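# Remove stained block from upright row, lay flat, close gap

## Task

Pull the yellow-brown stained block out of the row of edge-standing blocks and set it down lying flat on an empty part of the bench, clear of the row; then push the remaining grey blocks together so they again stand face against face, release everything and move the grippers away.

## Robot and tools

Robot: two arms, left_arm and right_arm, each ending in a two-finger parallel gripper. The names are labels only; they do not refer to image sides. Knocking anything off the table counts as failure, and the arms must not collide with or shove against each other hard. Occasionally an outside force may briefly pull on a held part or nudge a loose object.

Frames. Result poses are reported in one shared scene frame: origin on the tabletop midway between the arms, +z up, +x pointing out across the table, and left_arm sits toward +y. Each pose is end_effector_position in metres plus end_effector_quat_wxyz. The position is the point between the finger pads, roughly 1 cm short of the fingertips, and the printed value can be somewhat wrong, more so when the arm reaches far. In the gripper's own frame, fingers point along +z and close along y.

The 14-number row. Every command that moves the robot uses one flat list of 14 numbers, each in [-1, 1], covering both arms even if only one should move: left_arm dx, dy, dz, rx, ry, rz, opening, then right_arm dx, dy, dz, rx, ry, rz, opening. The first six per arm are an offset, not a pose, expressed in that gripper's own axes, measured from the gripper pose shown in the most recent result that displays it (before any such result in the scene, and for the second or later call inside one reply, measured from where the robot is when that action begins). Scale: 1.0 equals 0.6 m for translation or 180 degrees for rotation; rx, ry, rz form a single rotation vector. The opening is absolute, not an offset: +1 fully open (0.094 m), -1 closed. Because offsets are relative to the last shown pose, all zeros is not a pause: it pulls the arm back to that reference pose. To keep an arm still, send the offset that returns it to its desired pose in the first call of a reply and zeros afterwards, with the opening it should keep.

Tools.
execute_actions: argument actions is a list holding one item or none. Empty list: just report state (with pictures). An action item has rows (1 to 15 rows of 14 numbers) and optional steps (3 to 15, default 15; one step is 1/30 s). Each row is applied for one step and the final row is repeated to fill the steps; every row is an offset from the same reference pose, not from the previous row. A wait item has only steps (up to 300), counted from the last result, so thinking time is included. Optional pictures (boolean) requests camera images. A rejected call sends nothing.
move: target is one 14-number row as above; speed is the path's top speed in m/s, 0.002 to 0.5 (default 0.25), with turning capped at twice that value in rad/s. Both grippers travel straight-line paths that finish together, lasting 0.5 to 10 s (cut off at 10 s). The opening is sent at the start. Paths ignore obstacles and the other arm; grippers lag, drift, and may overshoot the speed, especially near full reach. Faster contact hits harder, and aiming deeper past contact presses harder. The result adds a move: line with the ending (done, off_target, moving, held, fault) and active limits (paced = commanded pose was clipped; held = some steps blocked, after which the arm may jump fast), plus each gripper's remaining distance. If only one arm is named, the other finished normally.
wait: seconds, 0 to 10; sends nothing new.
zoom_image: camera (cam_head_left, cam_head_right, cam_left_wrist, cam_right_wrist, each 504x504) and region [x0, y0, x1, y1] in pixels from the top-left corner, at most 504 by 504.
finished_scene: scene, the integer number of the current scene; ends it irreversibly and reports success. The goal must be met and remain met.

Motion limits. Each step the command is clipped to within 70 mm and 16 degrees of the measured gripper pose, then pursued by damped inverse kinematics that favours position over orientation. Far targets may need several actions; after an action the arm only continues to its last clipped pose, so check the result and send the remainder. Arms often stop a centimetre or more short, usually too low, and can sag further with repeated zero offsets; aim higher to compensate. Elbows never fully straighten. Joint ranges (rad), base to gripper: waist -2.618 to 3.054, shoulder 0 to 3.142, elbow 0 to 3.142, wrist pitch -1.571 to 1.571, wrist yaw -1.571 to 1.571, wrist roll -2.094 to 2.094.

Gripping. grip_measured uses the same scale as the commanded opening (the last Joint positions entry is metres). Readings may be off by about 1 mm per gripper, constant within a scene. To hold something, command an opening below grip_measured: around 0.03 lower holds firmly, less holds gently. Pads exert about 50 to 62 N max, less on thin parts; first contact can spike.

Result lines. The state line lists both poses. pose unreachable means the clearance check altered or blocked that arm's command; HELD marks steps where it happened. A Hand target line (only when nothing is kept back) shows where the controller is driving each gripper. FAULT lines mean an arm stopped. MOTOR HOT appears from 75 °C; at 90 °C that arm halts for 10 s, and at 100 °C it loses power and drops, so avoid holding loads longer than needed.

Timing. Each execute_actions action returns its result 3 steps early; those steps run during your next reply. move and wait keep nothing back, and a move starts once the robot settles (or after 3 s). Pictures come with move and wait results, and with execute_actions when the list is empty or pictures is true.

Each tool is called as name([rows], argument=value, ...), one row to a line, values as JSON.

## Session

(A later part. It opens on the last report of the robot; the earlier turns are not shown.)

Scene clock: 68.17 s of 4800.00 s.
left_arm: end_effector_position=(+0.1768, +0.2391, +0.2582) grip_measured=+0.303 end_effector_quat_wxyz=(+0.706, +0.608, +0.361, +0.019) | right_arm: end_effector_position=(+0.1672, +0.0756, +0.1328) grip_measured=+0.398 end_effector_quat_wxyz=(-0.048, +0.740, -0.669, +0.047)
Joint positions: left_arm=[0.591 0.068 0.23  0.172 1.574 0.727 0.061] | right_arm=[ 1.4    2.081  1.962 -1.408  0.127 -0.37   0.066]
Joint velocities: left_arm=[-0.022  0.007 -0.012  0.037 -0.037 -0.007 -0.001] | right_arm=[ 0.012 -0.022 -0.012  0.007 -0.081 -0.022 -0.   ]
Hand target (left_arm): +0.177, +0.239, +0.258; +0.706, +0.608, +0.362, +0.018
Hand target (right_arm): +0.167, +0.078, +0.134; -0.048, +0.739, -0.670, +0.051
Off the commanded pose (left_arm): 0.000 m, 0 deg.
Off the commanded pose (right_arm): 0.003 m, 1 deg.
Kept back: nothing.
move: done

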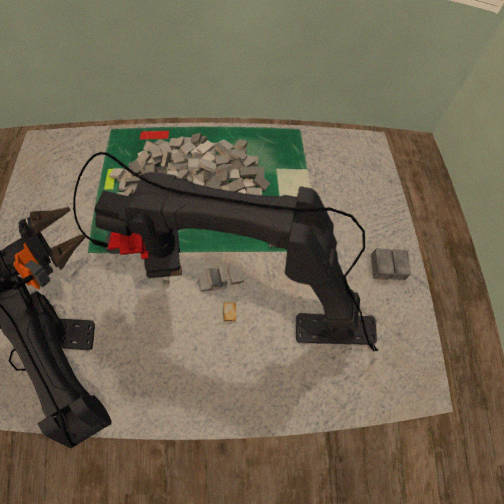

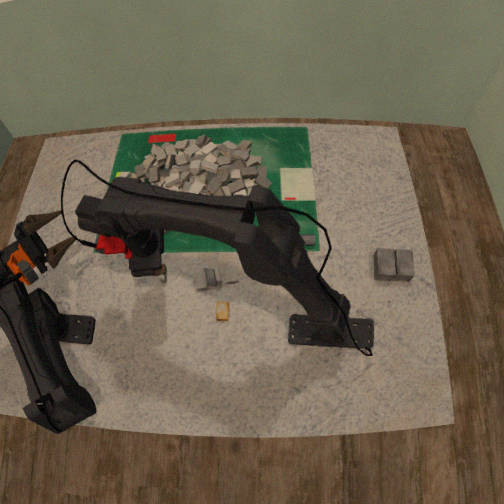

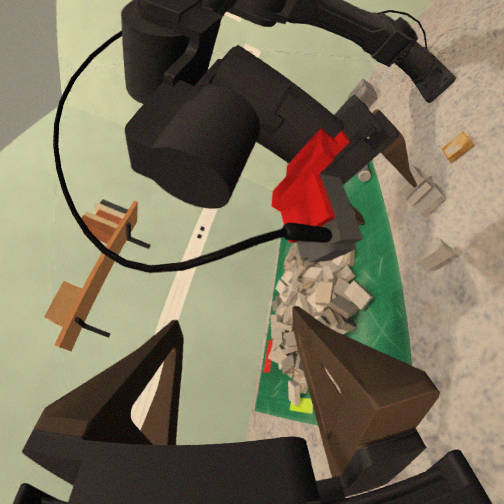

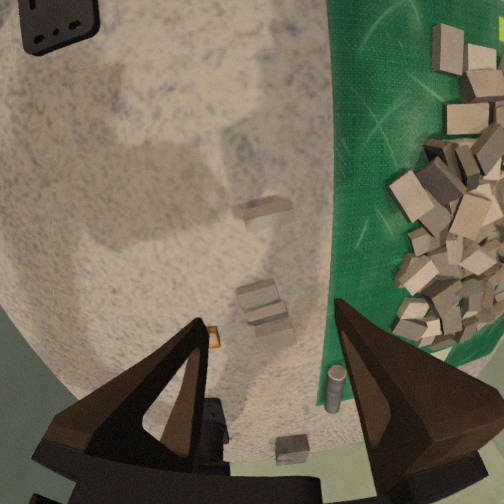

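move(target=[0,0,0,0,0,0,0.3,0.08,0,-0.08,0,-0.03,0,0.4])

zoom_image(camera="cam_right_wrist", region=[180,150,380,350])

zoom_image(camera="cam_left_wrist", region=[380,150,500,300])

Scene clock: 69.33 s of 4800.00 s.
left_arm: end_effector_position=(+0.1768, +0.2390, +0.2584) grip_measured=+0.303 end_effector_quat_wxyz=(+0.706, +0.609, +0.361, +0.019) | right_arm: end_effector_position=(+0.1684, +0.0308, +0.1851) grip_measured=+0.398 end_effector_quat_wxyz=(-0.089, +0.738, -0.668, +0.012)
Joint positions: left_arm=[0.591 0.068 0.23  0.175 1.574 0.727 0.061] | right_arm=[ 1.348  1.818  1.798 -1.398  0.093 -0.426  0.066]
Joint velocities: left_arm=[-0.002  0.022 -0.002  0.066 -0.022  0.007  0.001] | right_arm=[-0.002  0.012 -0.012  0.007  0.022  0.007 -0.001]
Hand target (left_arm): +0.177, +0.239, +0.258; +0.706, +0.608, +0.361, +0.019
Hand target (right_arm): +0.167, +0.027, +0.180; -0.079, +0.741, -0.667, +0.011
Off the commanded pose (left_arm): 0.000 m, 0 deg.
Off the commanded pose (right_arm): 0.006 m, 1 deg.
Kept back: nothing.
move: done

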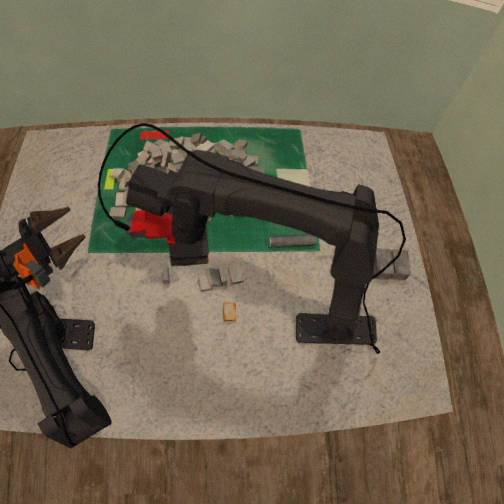

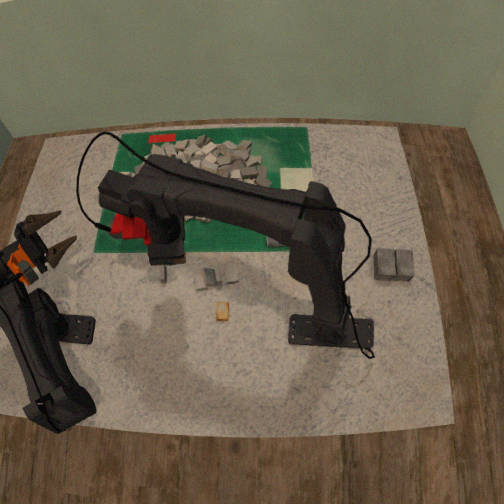

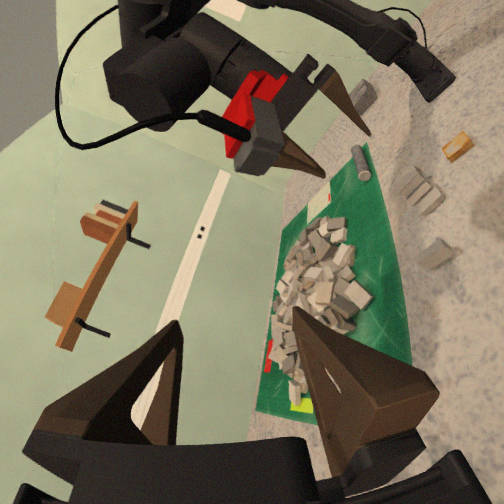

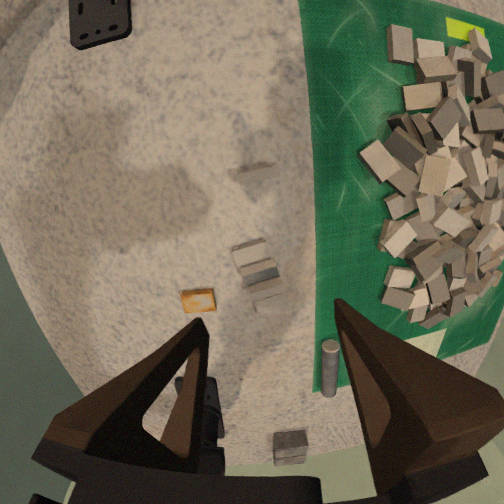

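Region (180, 150, 380, 350) of cam_right_wrist's 504x504 image, scaled by 2.520, with more detail than that image has.

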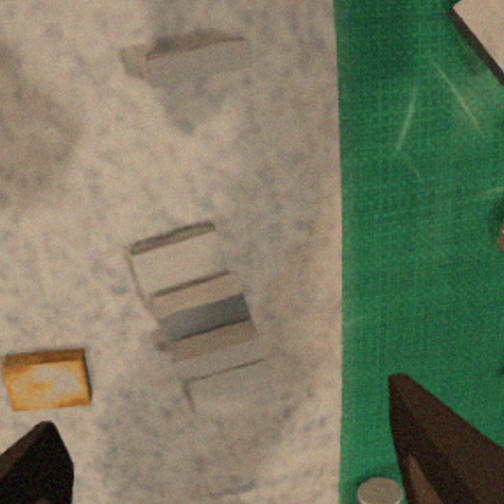

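Region (380, 150, 500, 300) of cam_left_wrist's 504x504 image, scaled by 3.360, with more detail than that image has; it fills the left 403 columns of this view, and the rest is white.

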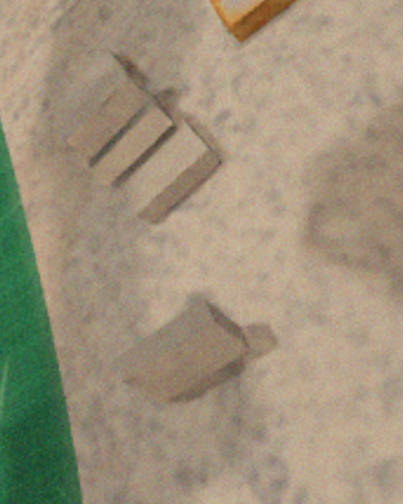

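zoom_image(camera="cam_head_left", region=[150,250,260,310])

Region (150, 250, 260, 310) of cam_head_left's 504x504 image, scaled by 4.582, with more detail than that image has; it fills the top 275 rows of this view, and the rest is white.

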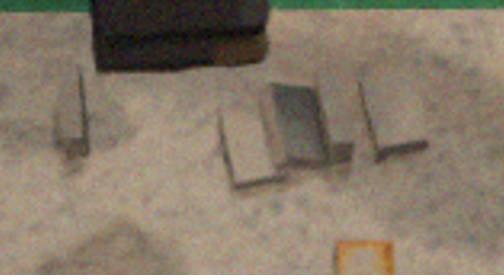

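move(target=[0,0,0,0,0,0,0.3,0.04,-0.02,0.12,0,0.045,0,0.4])

zoom_image(camera="cam_right_wrist", region=[170,130,400,360])

Scene clock: 70.53 s of 4800.00 s.
left_arm: end_effector_position=(+0.1767, +0.2390, +0.2585) grip_measured=+0.303 end_effector_quat_wxyz=(+0.706, +0.609, +0.360, +0.020) | right_arm: end_effector_position=(+0.1880, +0.0175, +0.1165) grip_measured=+0.398 end_effector_quat_wxyz=(-0.039, +0.736, -0.673, +0.061)
Joint positions: left_arm=[0.591 0.068 0.23  0.177 1.574 0.727 0.061] | right_arm=[ 1.31   1.896  1.633 -1.28   0.143 -0.449  0.066]
Joint velocities: left_arm=[-0.012  0.002 -0.002  0.037  0.022 -0.051 -0.001] | right_arm=[-0.017  0.002 -0.002 -0.051 -0.007 -0.007 -0.   ]
Hand target (left_arm): +0.177, +0.239, +0.258; +0.706, +0.609, +0.361, +0.019
Hand target (right_arm): +0.192, +0.017, +0.113; -0.042, +0.736, -0.672, +0.065
Off the commanded pose (left_arm): 0.000 m, 0 deg.
Off the commanded pose (right_arm): 0.006 m, 0 deg.
Kept back: nothing.
move: done

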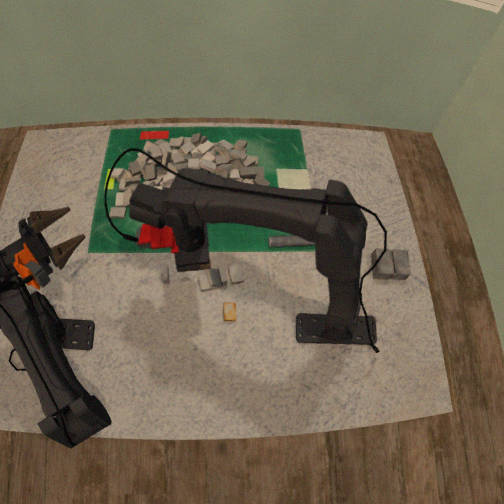

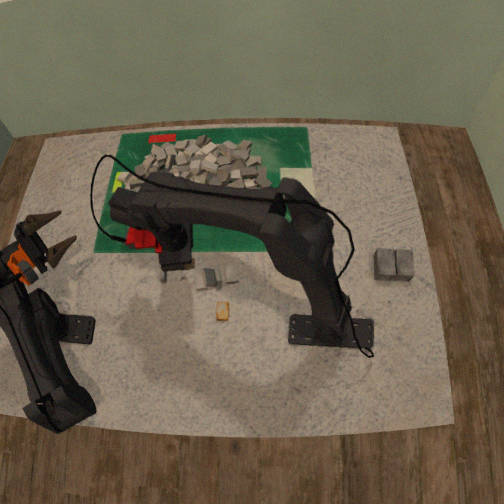

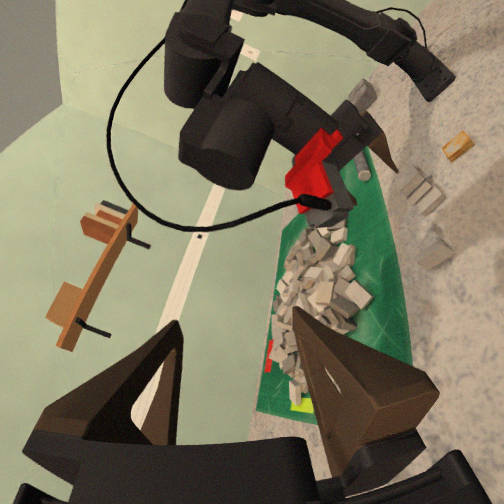

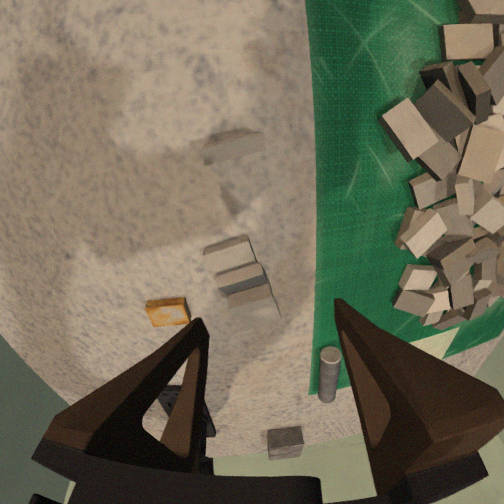

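Region (170, 130, 400, 360) of cam_right_wrist's 504x504 image, scaled by 2.191, with more detail than that image has.

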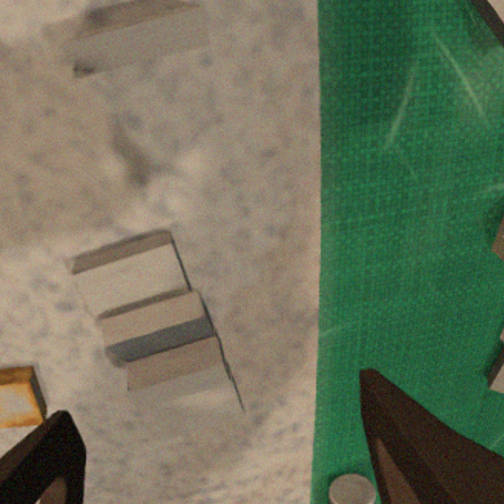

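move(target=[0,0,0,0,0,0,0.3,0.04,0.027,0.125,0,0.115,0,0.3], speed=0.18)

Scene clock: 72.40 s of 4800.00 s.
left_arm: end_effector_position=(+0.1767, +0.2390, +0.2587) grip_measured=+0.303 end_effector_quat_wxyz=(+0.706, +0.610, +0.359, +0.021) | right_arm: end_effector_position=(+0.1834, -0.0136, +0.0385) grip_measured=+0.302 end_effector_quat_wxyz=(+0.085, +0.716, -0.667, +0.189)
Joint positions: left_arm=[0.591 0.068 0.23  0.179 1.574 0.727 0.061] | right_arm=[ 1.355  2.157  1.633 -1.371  0.268 -0.339  0.061]
Joint velocities: left_arm=[-0.017  0.002 -0.012  0.022 -0.022  0.007 -0.   ] | right_arm=[-0.002 -0.012  0.002 -0.007 -0.007 -0.051 -0.002]
Hand target (left_arm): +0.177, +0.239, +0.259; +0.706, +0.609, +0.360, +0.020
Hand target (right_arm): +0.184, -0.009, +0.042; +0.079, +0.715, -0.667, +0.194
Off the commanded pose (left_arm): 0.000 m, 0 deg.
Off the commanded pose (right_arm): 0.005 m, 1 deg.
Kept back: nothing.
move: done

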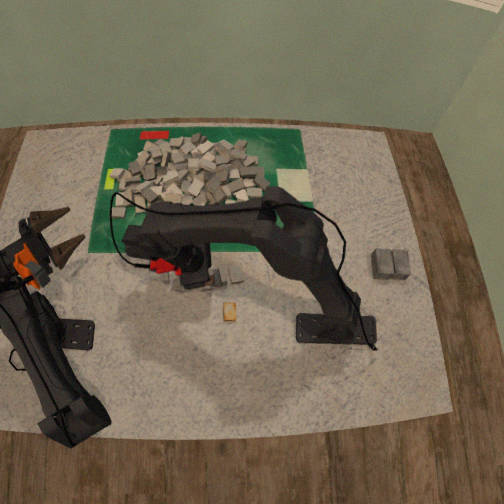

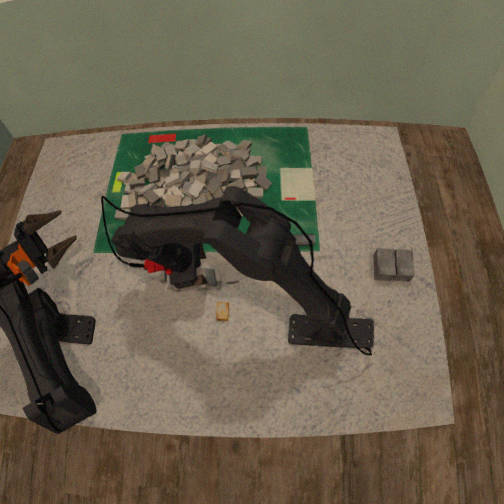

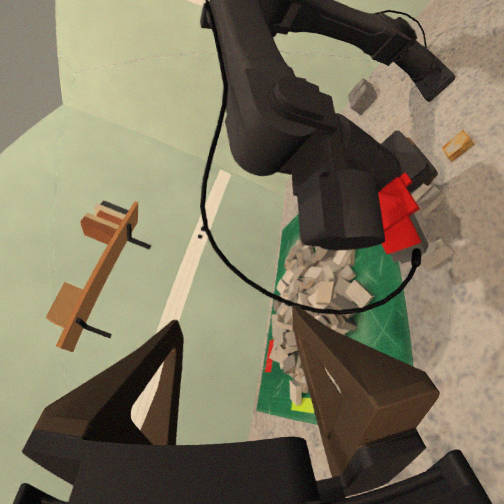

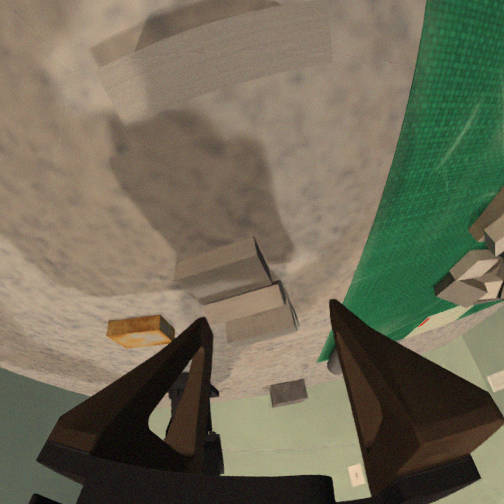

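move(target=[0,0,0,0,0,0,0.3,-0.018,0.028,0.04,-0.03,0,0,0.4], speed=0.06)

Scene clock: 73.77 s of 4800.00 s.
left_arm: end_effector_position=(+0.1767, +0.2390, +0.2588) grip_measured=+0.303 end_effector_quat_wxyz=(+0.706, +0.610, +0.358, +0.022) | right_arm: end_effector_position=(+0.1701, -0.0112, +0.0196) grip_measured=+0.398 end_effector_quat_wxyz=(+0.111, +0.714, -0.673, +0.160)
Joint positions: left_arm=[0.591 0.068 0.23  0.181 1.574 0.727 0.061] | right_arm=[ 1.355  2.191  1.616 -1.339  0.19  -0.337  0.066]
Joint velocities: left_arm=[-0.017 -0.017  0.007  0.037  0.066 -0.022 -0.   ] | right_arm=[ 0.007 -0.012  0.007 -0.081 -0.051 -0.007  0.   ]
Hand target (left_arm): +0.177, +0.239, +0.259; +0.706, +0.610, +0.359, +0.021
Hand target (right_arm): +0.170, -0.014, +0.011; +0.119, +0.711, -0.675, +0.158
Off the commanded pose (left_arm): 0.000 m, 0 deg.
Off the commanded pose (right_arm): 0.010 m, 1 deg.
Kept back: nothing.
move: done

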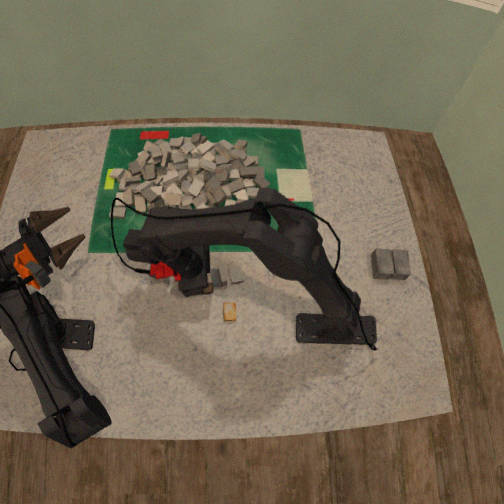

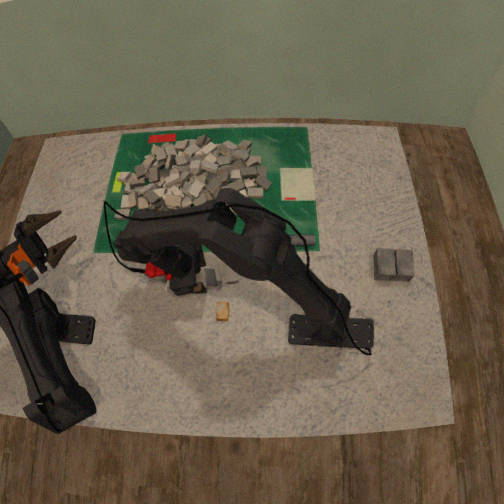

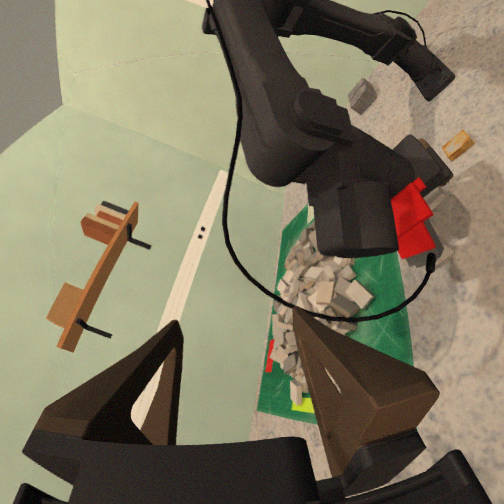

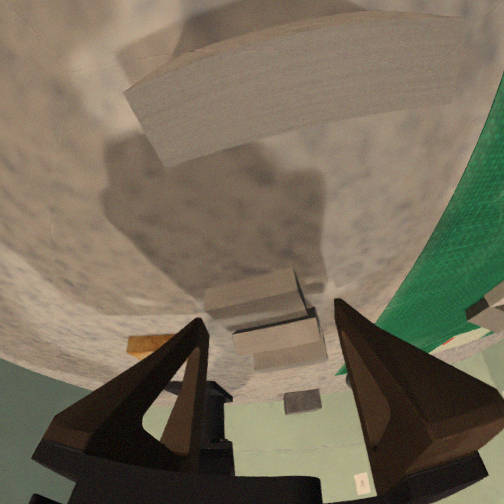

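move(target=[0,0,0,0,0,0,0.3,-0.015,0.004,0.03,0,0,-0.07,0.4], speed=0.05)

Scene clock: 76.43 s of 4800.00 s.
left_arm: end_effector_position=(+0.1766, +0.2389, +0.2590) grip_measured=+0.303 end_effector_quat_wxyz=(+0.706, +0.610, +0.358, +0.023) | right_arm: end_effector_position=(+0.1723, -0.0049, +0.0120) grip_measured=+0.398 end_effector_quat_wxyz=(+0.115, +0.778, -0.600, +0.144)
Joint positions: left_arm=[0.591 0.068 0.23  0.184 1.574 0.727 0.061] | right_arm=[ 1.355  2.203  1.611 -1.299  0.192 -0.538  0.066]
Joint velocities: left_arm=[-0.012  0.012  0.002  0.066 -0.007 -0.022  0.001] | right_arm=[-0.007 -0.007  0.007 -0.007  0.051 -0.007 -0.   ]
Hand target (left_arm): +0.177, +0.239, +0.259; +0.706, +0.610, +0.358, +0.022
Hand target (right_arm): +0.168, -0.010, -0.000; +0.128, +0.783, -0.591, +0.147
Off the commanded pose (left_arm): 0.000 m, 0 deg.
Off the commanded pose (right_arm): 0.014 m, 2 deg.
Kept back: nothing.
move: off_target (right_arm)

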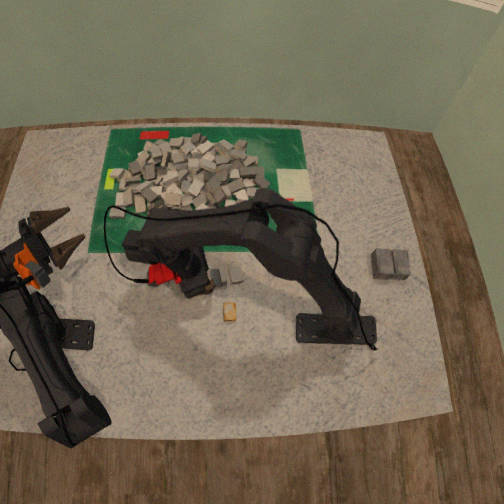

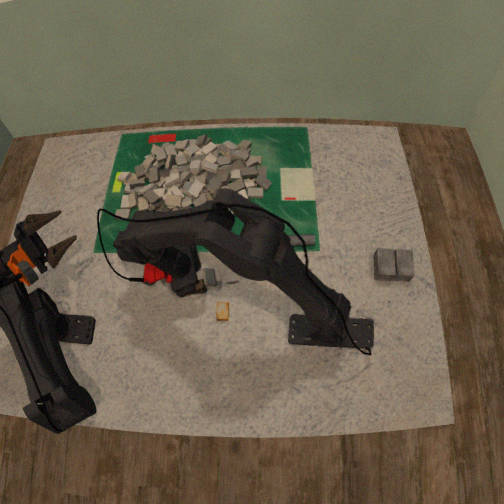

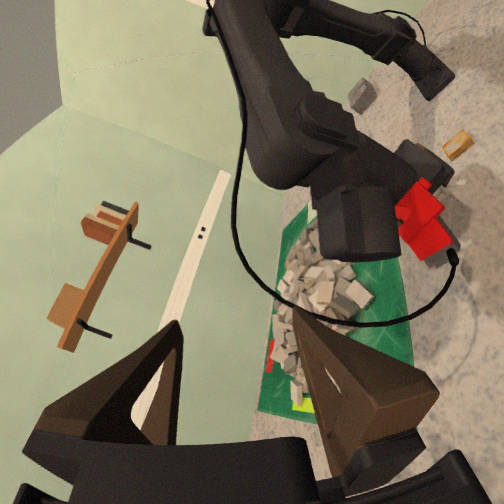

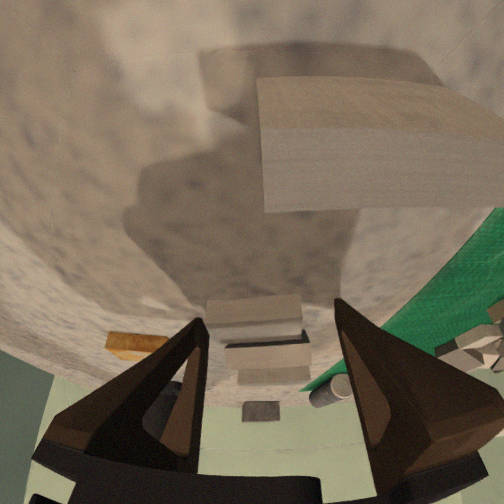

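move(target=[0,0,0,0,0,0,0.3,0,0.008,0,0,0,0,-0.2])

move(target=[0,0,0,0,0,0,0.3,-0.015,0,-0.03,0,0,0,-0.2], speed=0.06)

Scene clock: 77.37 s of 4800.00 s.
left_arm: end_effector_position=(+0.1766, +0.2389, +0.2591) grip_measured=+0.303 end_effector_quat_wxyz=(+0.706, +0.611, +0.357, +0.023) | right_arm: end_effector_position=(+0.1722, -0.0053, +0.0122) grip_measured=-0.127 end_effector_quat_wxyz=(+0.116, +0.778, -0.600, +0.145)
Joint positions: left_arm=[0.591 0.068 0.23  0.186 1.574 0.727 0.061] | right_arm=[ 1.355  2.203  1.611 -1.301  0.192 -0.537  0.041]
Joint velocities: left_arm=[ 0.017 -0.022 -0.007  0.037 -0.007 -0.051 -0.001] | right_arm=[ 0.002 -0.007  0.007 -0.022 -0.007 -0.022 -0.001]
Hand target (left_arm): +0.177, +0.239, +0.259; +0.706, +0.610, +0.358, +0.023
Hand target (right_arm): +0.168, -0.006, +0.012; +0.115, +0.778, -0.600, +0.144
Off the commanded pose (left_arm): 0.000 m, 0 deg.
Off the commanded pose (right_arm): 0.005 m, 0 deg.
Kept back: nothing.
move: done

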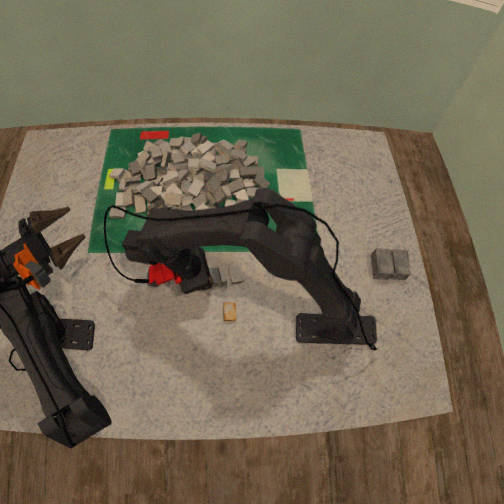

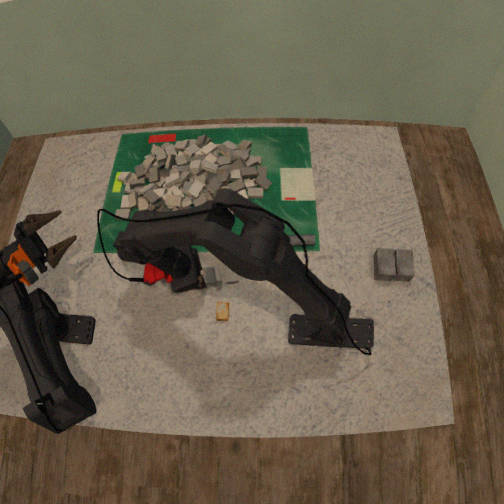

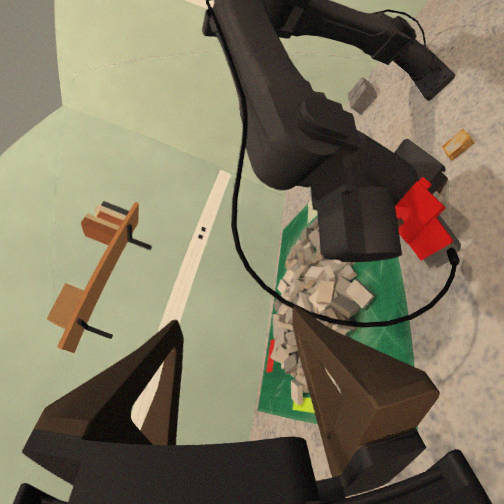

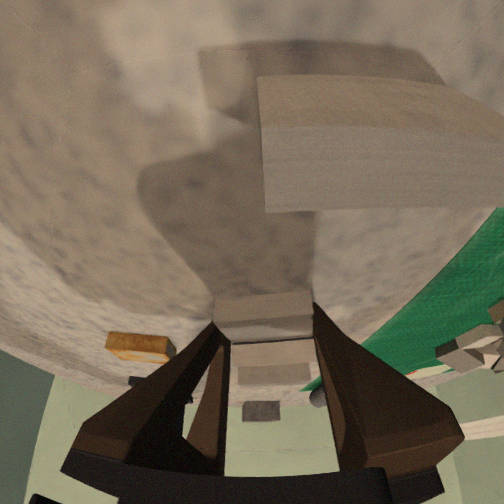

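Scene clock: 78.33 s of 4800.00 s.
left_arm: end_effector_position=(+0.1765, +0.2389, +0.2592) grip_measured=+0.303 end_effector_quat_wxyz=(+0.706, +0.611, +0.357, +0.024) | right_arm: end_effector_position=(+0.1711, +0.0057, +0.0239) grip_measured=-0.127 end_effector_quat_wxyz=(+0.113, +0.779, -0.600, +0.145)
Joint positions: left_arm=[0.591 0.068 0.23  0.188 1.574 0.727 0.061] | right_arm=[ 1.368  2.222  1.693 -1.36   0.191 -0.527  0.041]
Joint velocities: left_arm=[ 0.012 -0.007 -0.002 -0.007  0.037  0.022 -0.   ] | right_arm=[-0.002 -0.012 -0.032 -0.037 -0.022  0.095 -0.   ]
Hand target (left_arm): +0.177, +0.239, +0.259; +0.706, +0.611, +0.357, +0.023
Hand target (right_arm): +0.169, +0.009, +0.026; +0.115, +0.778, -0.600, +0.145
Off the commanded pose (left_arm): 0.000 m, 0 deg.
Off the commanded pose (right_arm): 0.005 m, 0 deg.
Kept back: nothing.
move: done

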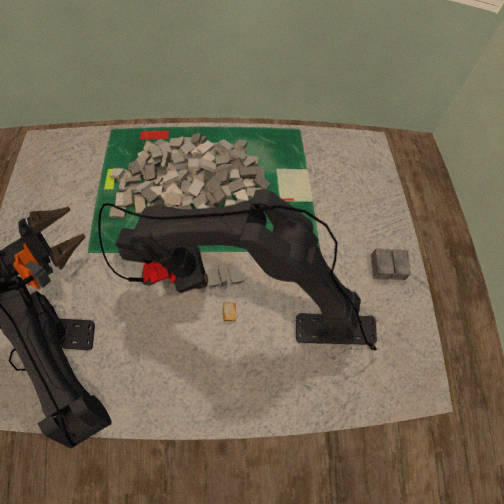

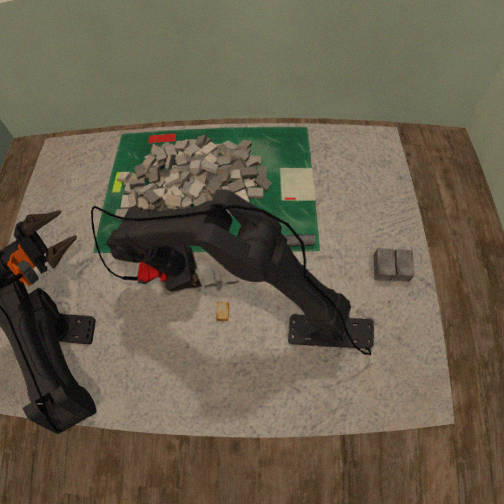

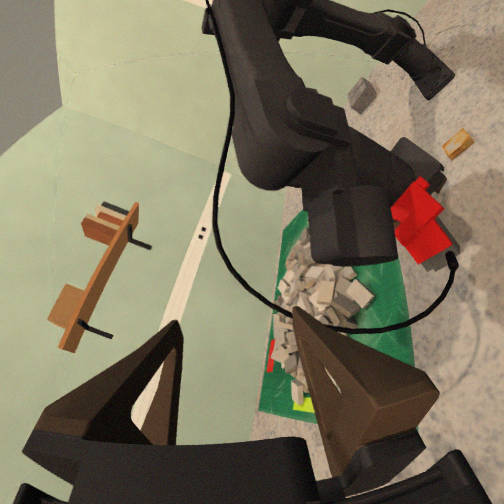

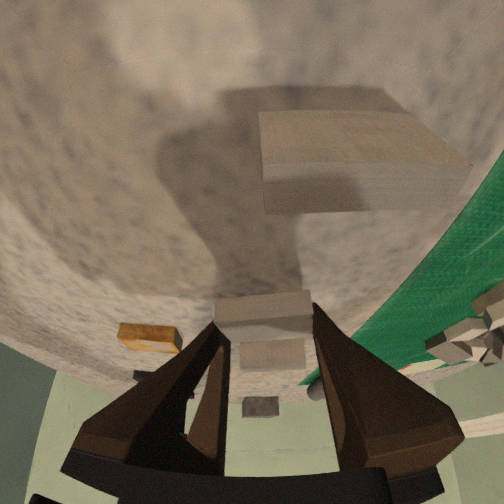

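move(target=[0,0,0,0,0,0,0.3,0.055,0,-0.14,0,0,0,-0.2], speed=0.15)

move(target=[0,0,0,0,0,0,0.3,0,0,0,0,-0.48,0,-0.2])

Scene clock: 79.57 s of 4800.00 s.
left_arm: end_effector_position=(+0.1765, +0.2388, +0.2594) grip_measured=+0.303 end_effector_quat_wxyz=(+0.706, +0.611, +0.356, +0.025) | right_arm: end_effector_position=(+0.1702, +0.0029, +0.1037) grip_measured=-0.127 end_effector_quat_wxyz=(+0.081, +0.784, -0.601, +0.133)
Joint positions: left_arm=[0.591 0.068 0.23  0.189 1.574 0.727 0.061] | right_arm=[ 1.368  2.086  1.818 -1.551  0.191 -0.538  0.041]
Joint velocities: left_arm=[ 0.002  0.012 -0.002 -0.007  0.037  0.022  0.   ] | right_arm=[ 0.002 -0.012  0.022  0.022  0.095 -0.022  0.001]
Hand target (left_arm): +0.177, +0.239, +0.259; +0.706, +0.611, +0.357, +0.024
Hand target (right_arm): +0.173, +0.005, +0.113; +0.072, +0.786, -0.600, +0.131
Off the commanded pose (left_arm): 0.000 m, 0 deg.
Off the commanded pose (right_arm): 0.011 m, 4 deg.
joint sent to its limit (right arm) — the command would take joint 4 (wrist pitch) past its lower limit, so that joint was sent only as far as its limit.
Kept back: nothing.
move: off_target (right_arm)

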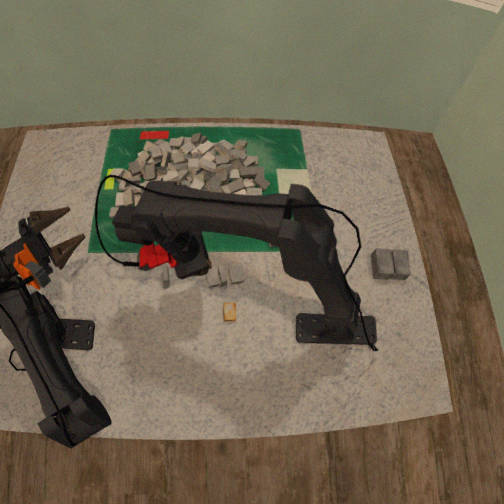

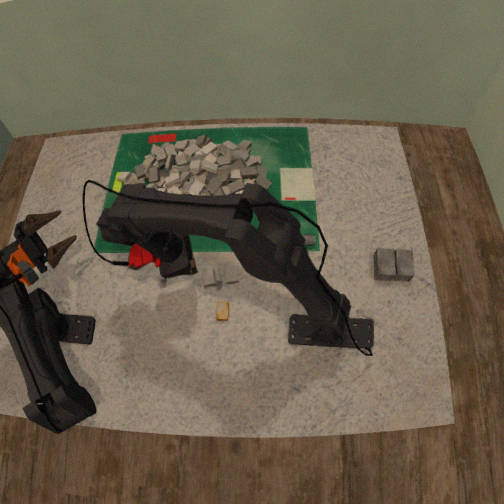

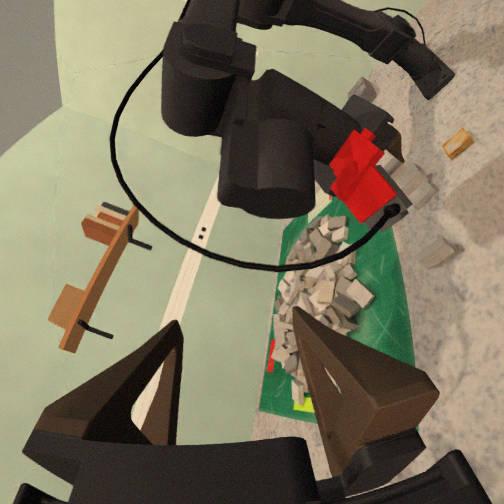

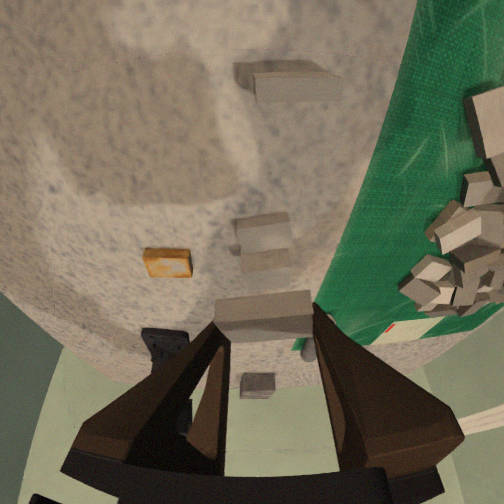

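Scene clock: 83.37 s of 4800.00 s.
left_arm: end_effector_position=(+0.1764, +0.2388, +0.2595) grip_measured=+0.303 end_effector_quat_wxyz=(+0.706, +0.612, +0.355, +0.025) | right_arm: end_effector_position=(+0.1731, +0.0064, +0.1055) grip_measured=-0.126 end_effector_quat_wxyz=(-0.352, +0.659, -0.502, -0.435)
Joint positions: left_arm=[0.591 0.068 0.23  0.192 1.574 0.727 0.061] | right_arm=[ 0.834  1.46   0.513  0.249 -0.952 -0.629  0.041]
Joint velocities: left_arm=[-0.007 -0.017 -0.002 -0.051 -0.007  0.007 -0.   ] | right_arm=[-0.002 -0.022  0.002  0.051 -0.037  0.007 -0.001]
Hand target (left_arm): +0.176, +0.239, +0.259; +0.706, +0.611, +0.356, +0.025
Hand target (right_arm): +0.169, +0.004, +0.101; -0.344, +0.655, -0.503, -0.447
Off the commanded pose (left_arm): 0.000 m, 0 deg.
Off the commanded pose (right_arm): 0.005 m, 1 deg.
Kept back: nothing.
move: done

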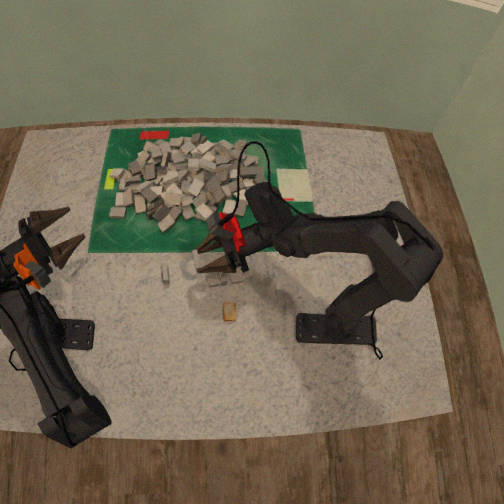

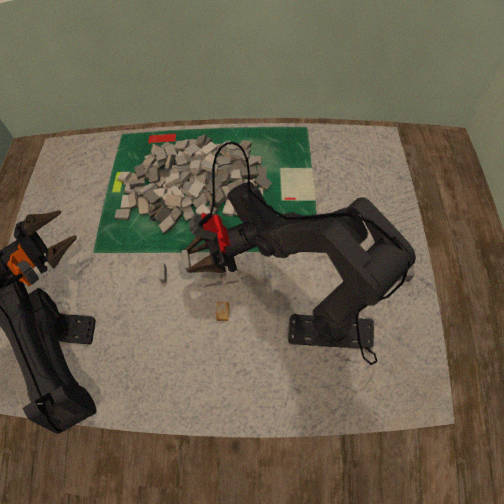

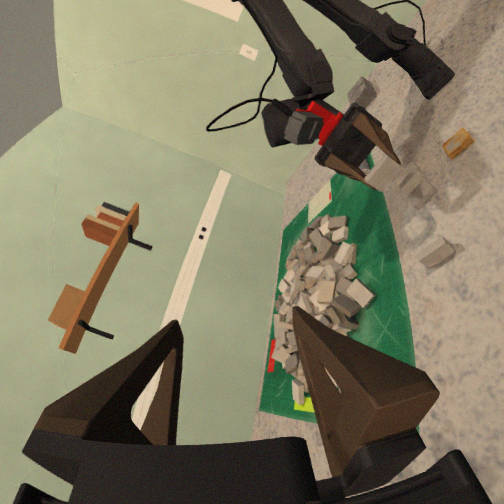

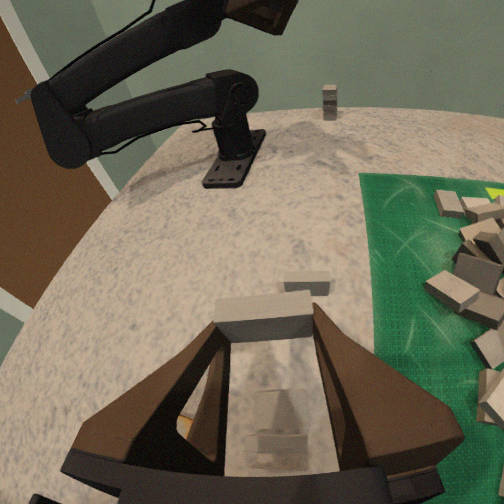

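move(target=[0,0,0,0,0,0,0.3,0.013,0.075,0.19,0.078,-0.015,0.031,-0.2], speed=0.15)

Scene clock: 85.27 s of 4800.00 s.
left_arm: end_effector_position=(+0.1764, +0.2388, +0.2596) grip_measured=+0.303 end_effector_quat_wxyz=(+0.706, +0.612, +0.355, +0.026) | right_arm: end_effector_position=(+0.1084, +0.0939, +0.0575) grip_measured=-0.127 end_effector_quat_wxyz=(-0.422, +0.576, -0.574, -0.400)
Joint positions: left_arm=[0.591 0.068 0.23  0.194 1.574 0.727 0.061] | right_arm=[ 1.393  1.838  0.402  1.098 -0.236 -0.11   0.041]
Joint velocities: left_arm=[-0.002  0.002  0.012 -0.022  0.066 -0.007 -0.   ] | right_arm=[-0.007 -0.012 -0.012 -0.007  0.022 -0.037 -0.001]
Hand target (left_arm): +0.176, +0.239, +0.259; +0.706, +0.612, +0.355, +0.025
Hand target (right_arm): +0.106, +0.094, +0.056; -0.423, +0.574, -0.573, -0.403
Off the commanded pose (left_arm): 0.000 m, 0 deg.
Off the commanded pose (right_arm): 0.005 m, 0 deg.
Kept back: nothing.
move: done

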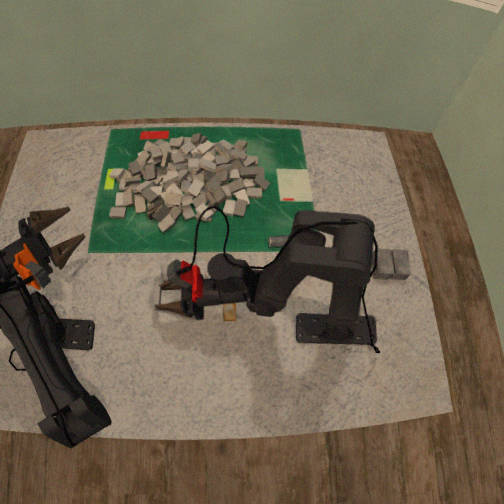

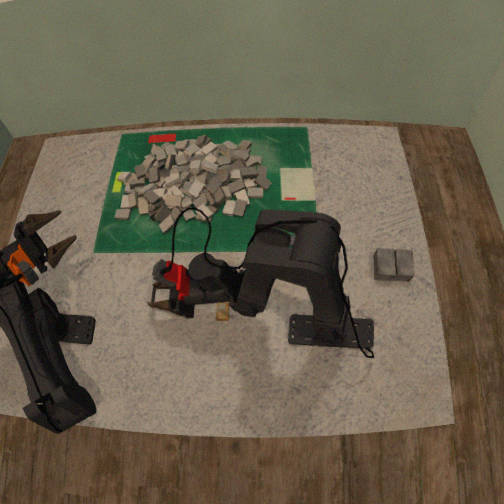

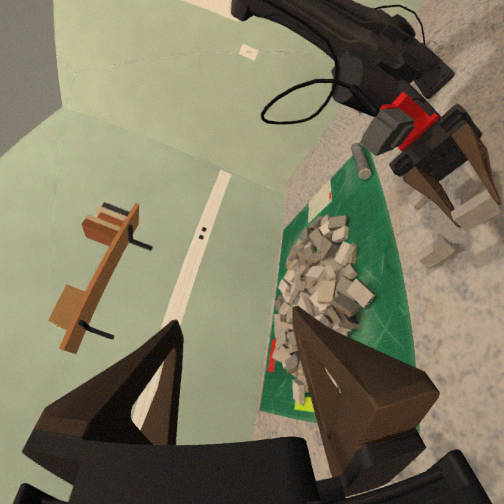

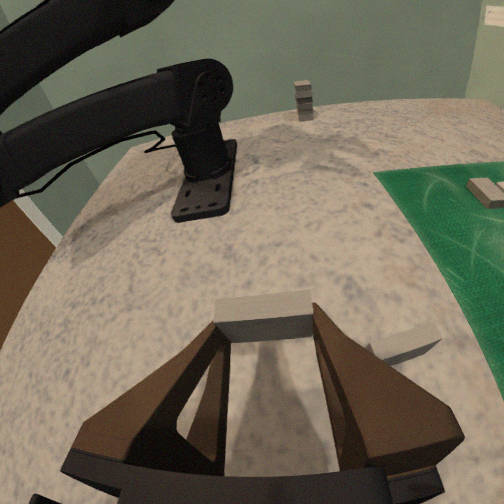

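move(target=[0,0,0,0,0,0,0.3,0.055,0.04,0.022,0,0,0,-0.2], speed=0.06)

Scene clock: 86.83 s of 4800.00 s.
left_arm: end_effector_position=(+0.1764, +0.2388, +0.2598) grip_measured=+0.303 end_effector_quat_wxyz=(+0.706, +0.613, +0.354, +0.027) | right_arm: end_effector_position=(+0.0886, +0.0993, +0.0247) grip_measured=-0.127 end_effector_quat_wxyz=(-0.423, +0.578, -0.572, -0.399)
Joint positions: left_arm=[0.591 0.068 0.23  0.196 1.574 0.727 0.061] | right_arm=[ 1.476  2.042  0.402  1.308 -0.157 -0.088  0.041]
Joint velocities: left_arm=[-0.017 -0.007 -0.017  0.037 -0.022 -0.022 -0.   ] | right_arm=[-0.002 -0.007  0.002 -0.022 -0.037 -0.081 -0.001]
Hand target (left_arm): +0.176, +0.239, +0.260; +0.706, +0.612, +0.355, +0.026
Hand target (right_arm): +0.086, +0.096, +0.022; -0.422, +0.577, -0.574, -0.400
Off the commanded pose (left_arm): 0.000 m, 0 deg.
Off the commanded pose (right_arm): 0.006 m, 0 deg.
Kept back: nothing.
move: done

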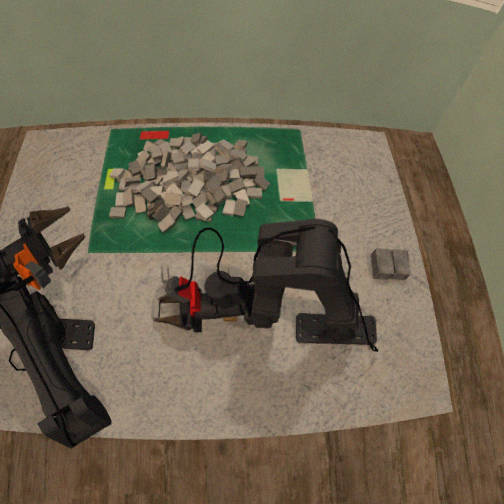

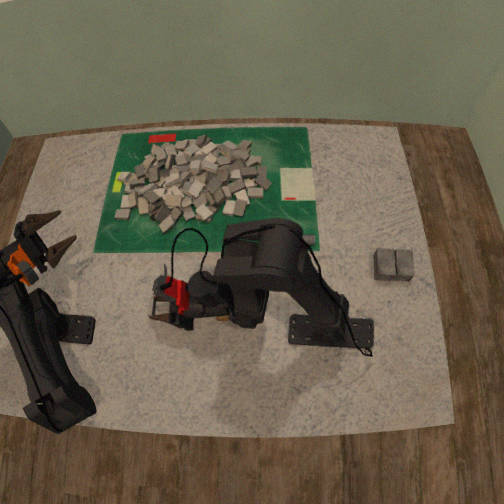

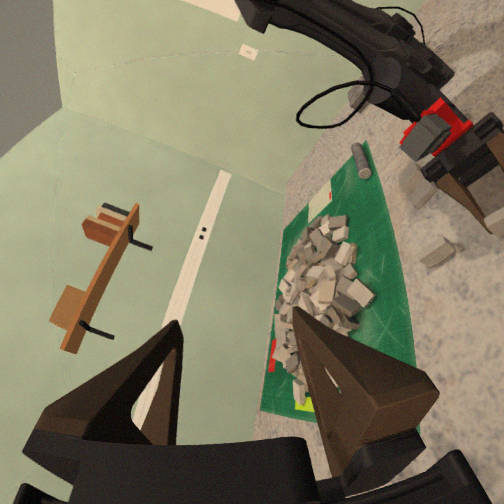

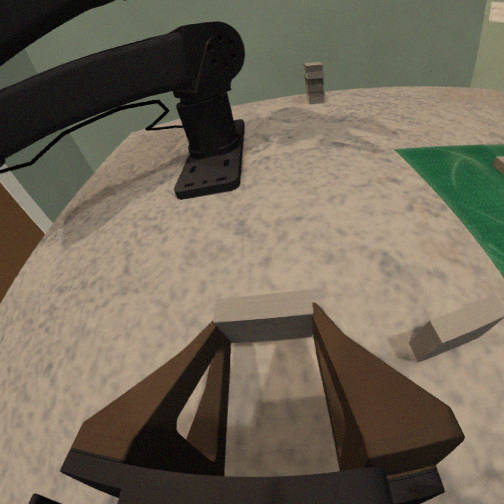

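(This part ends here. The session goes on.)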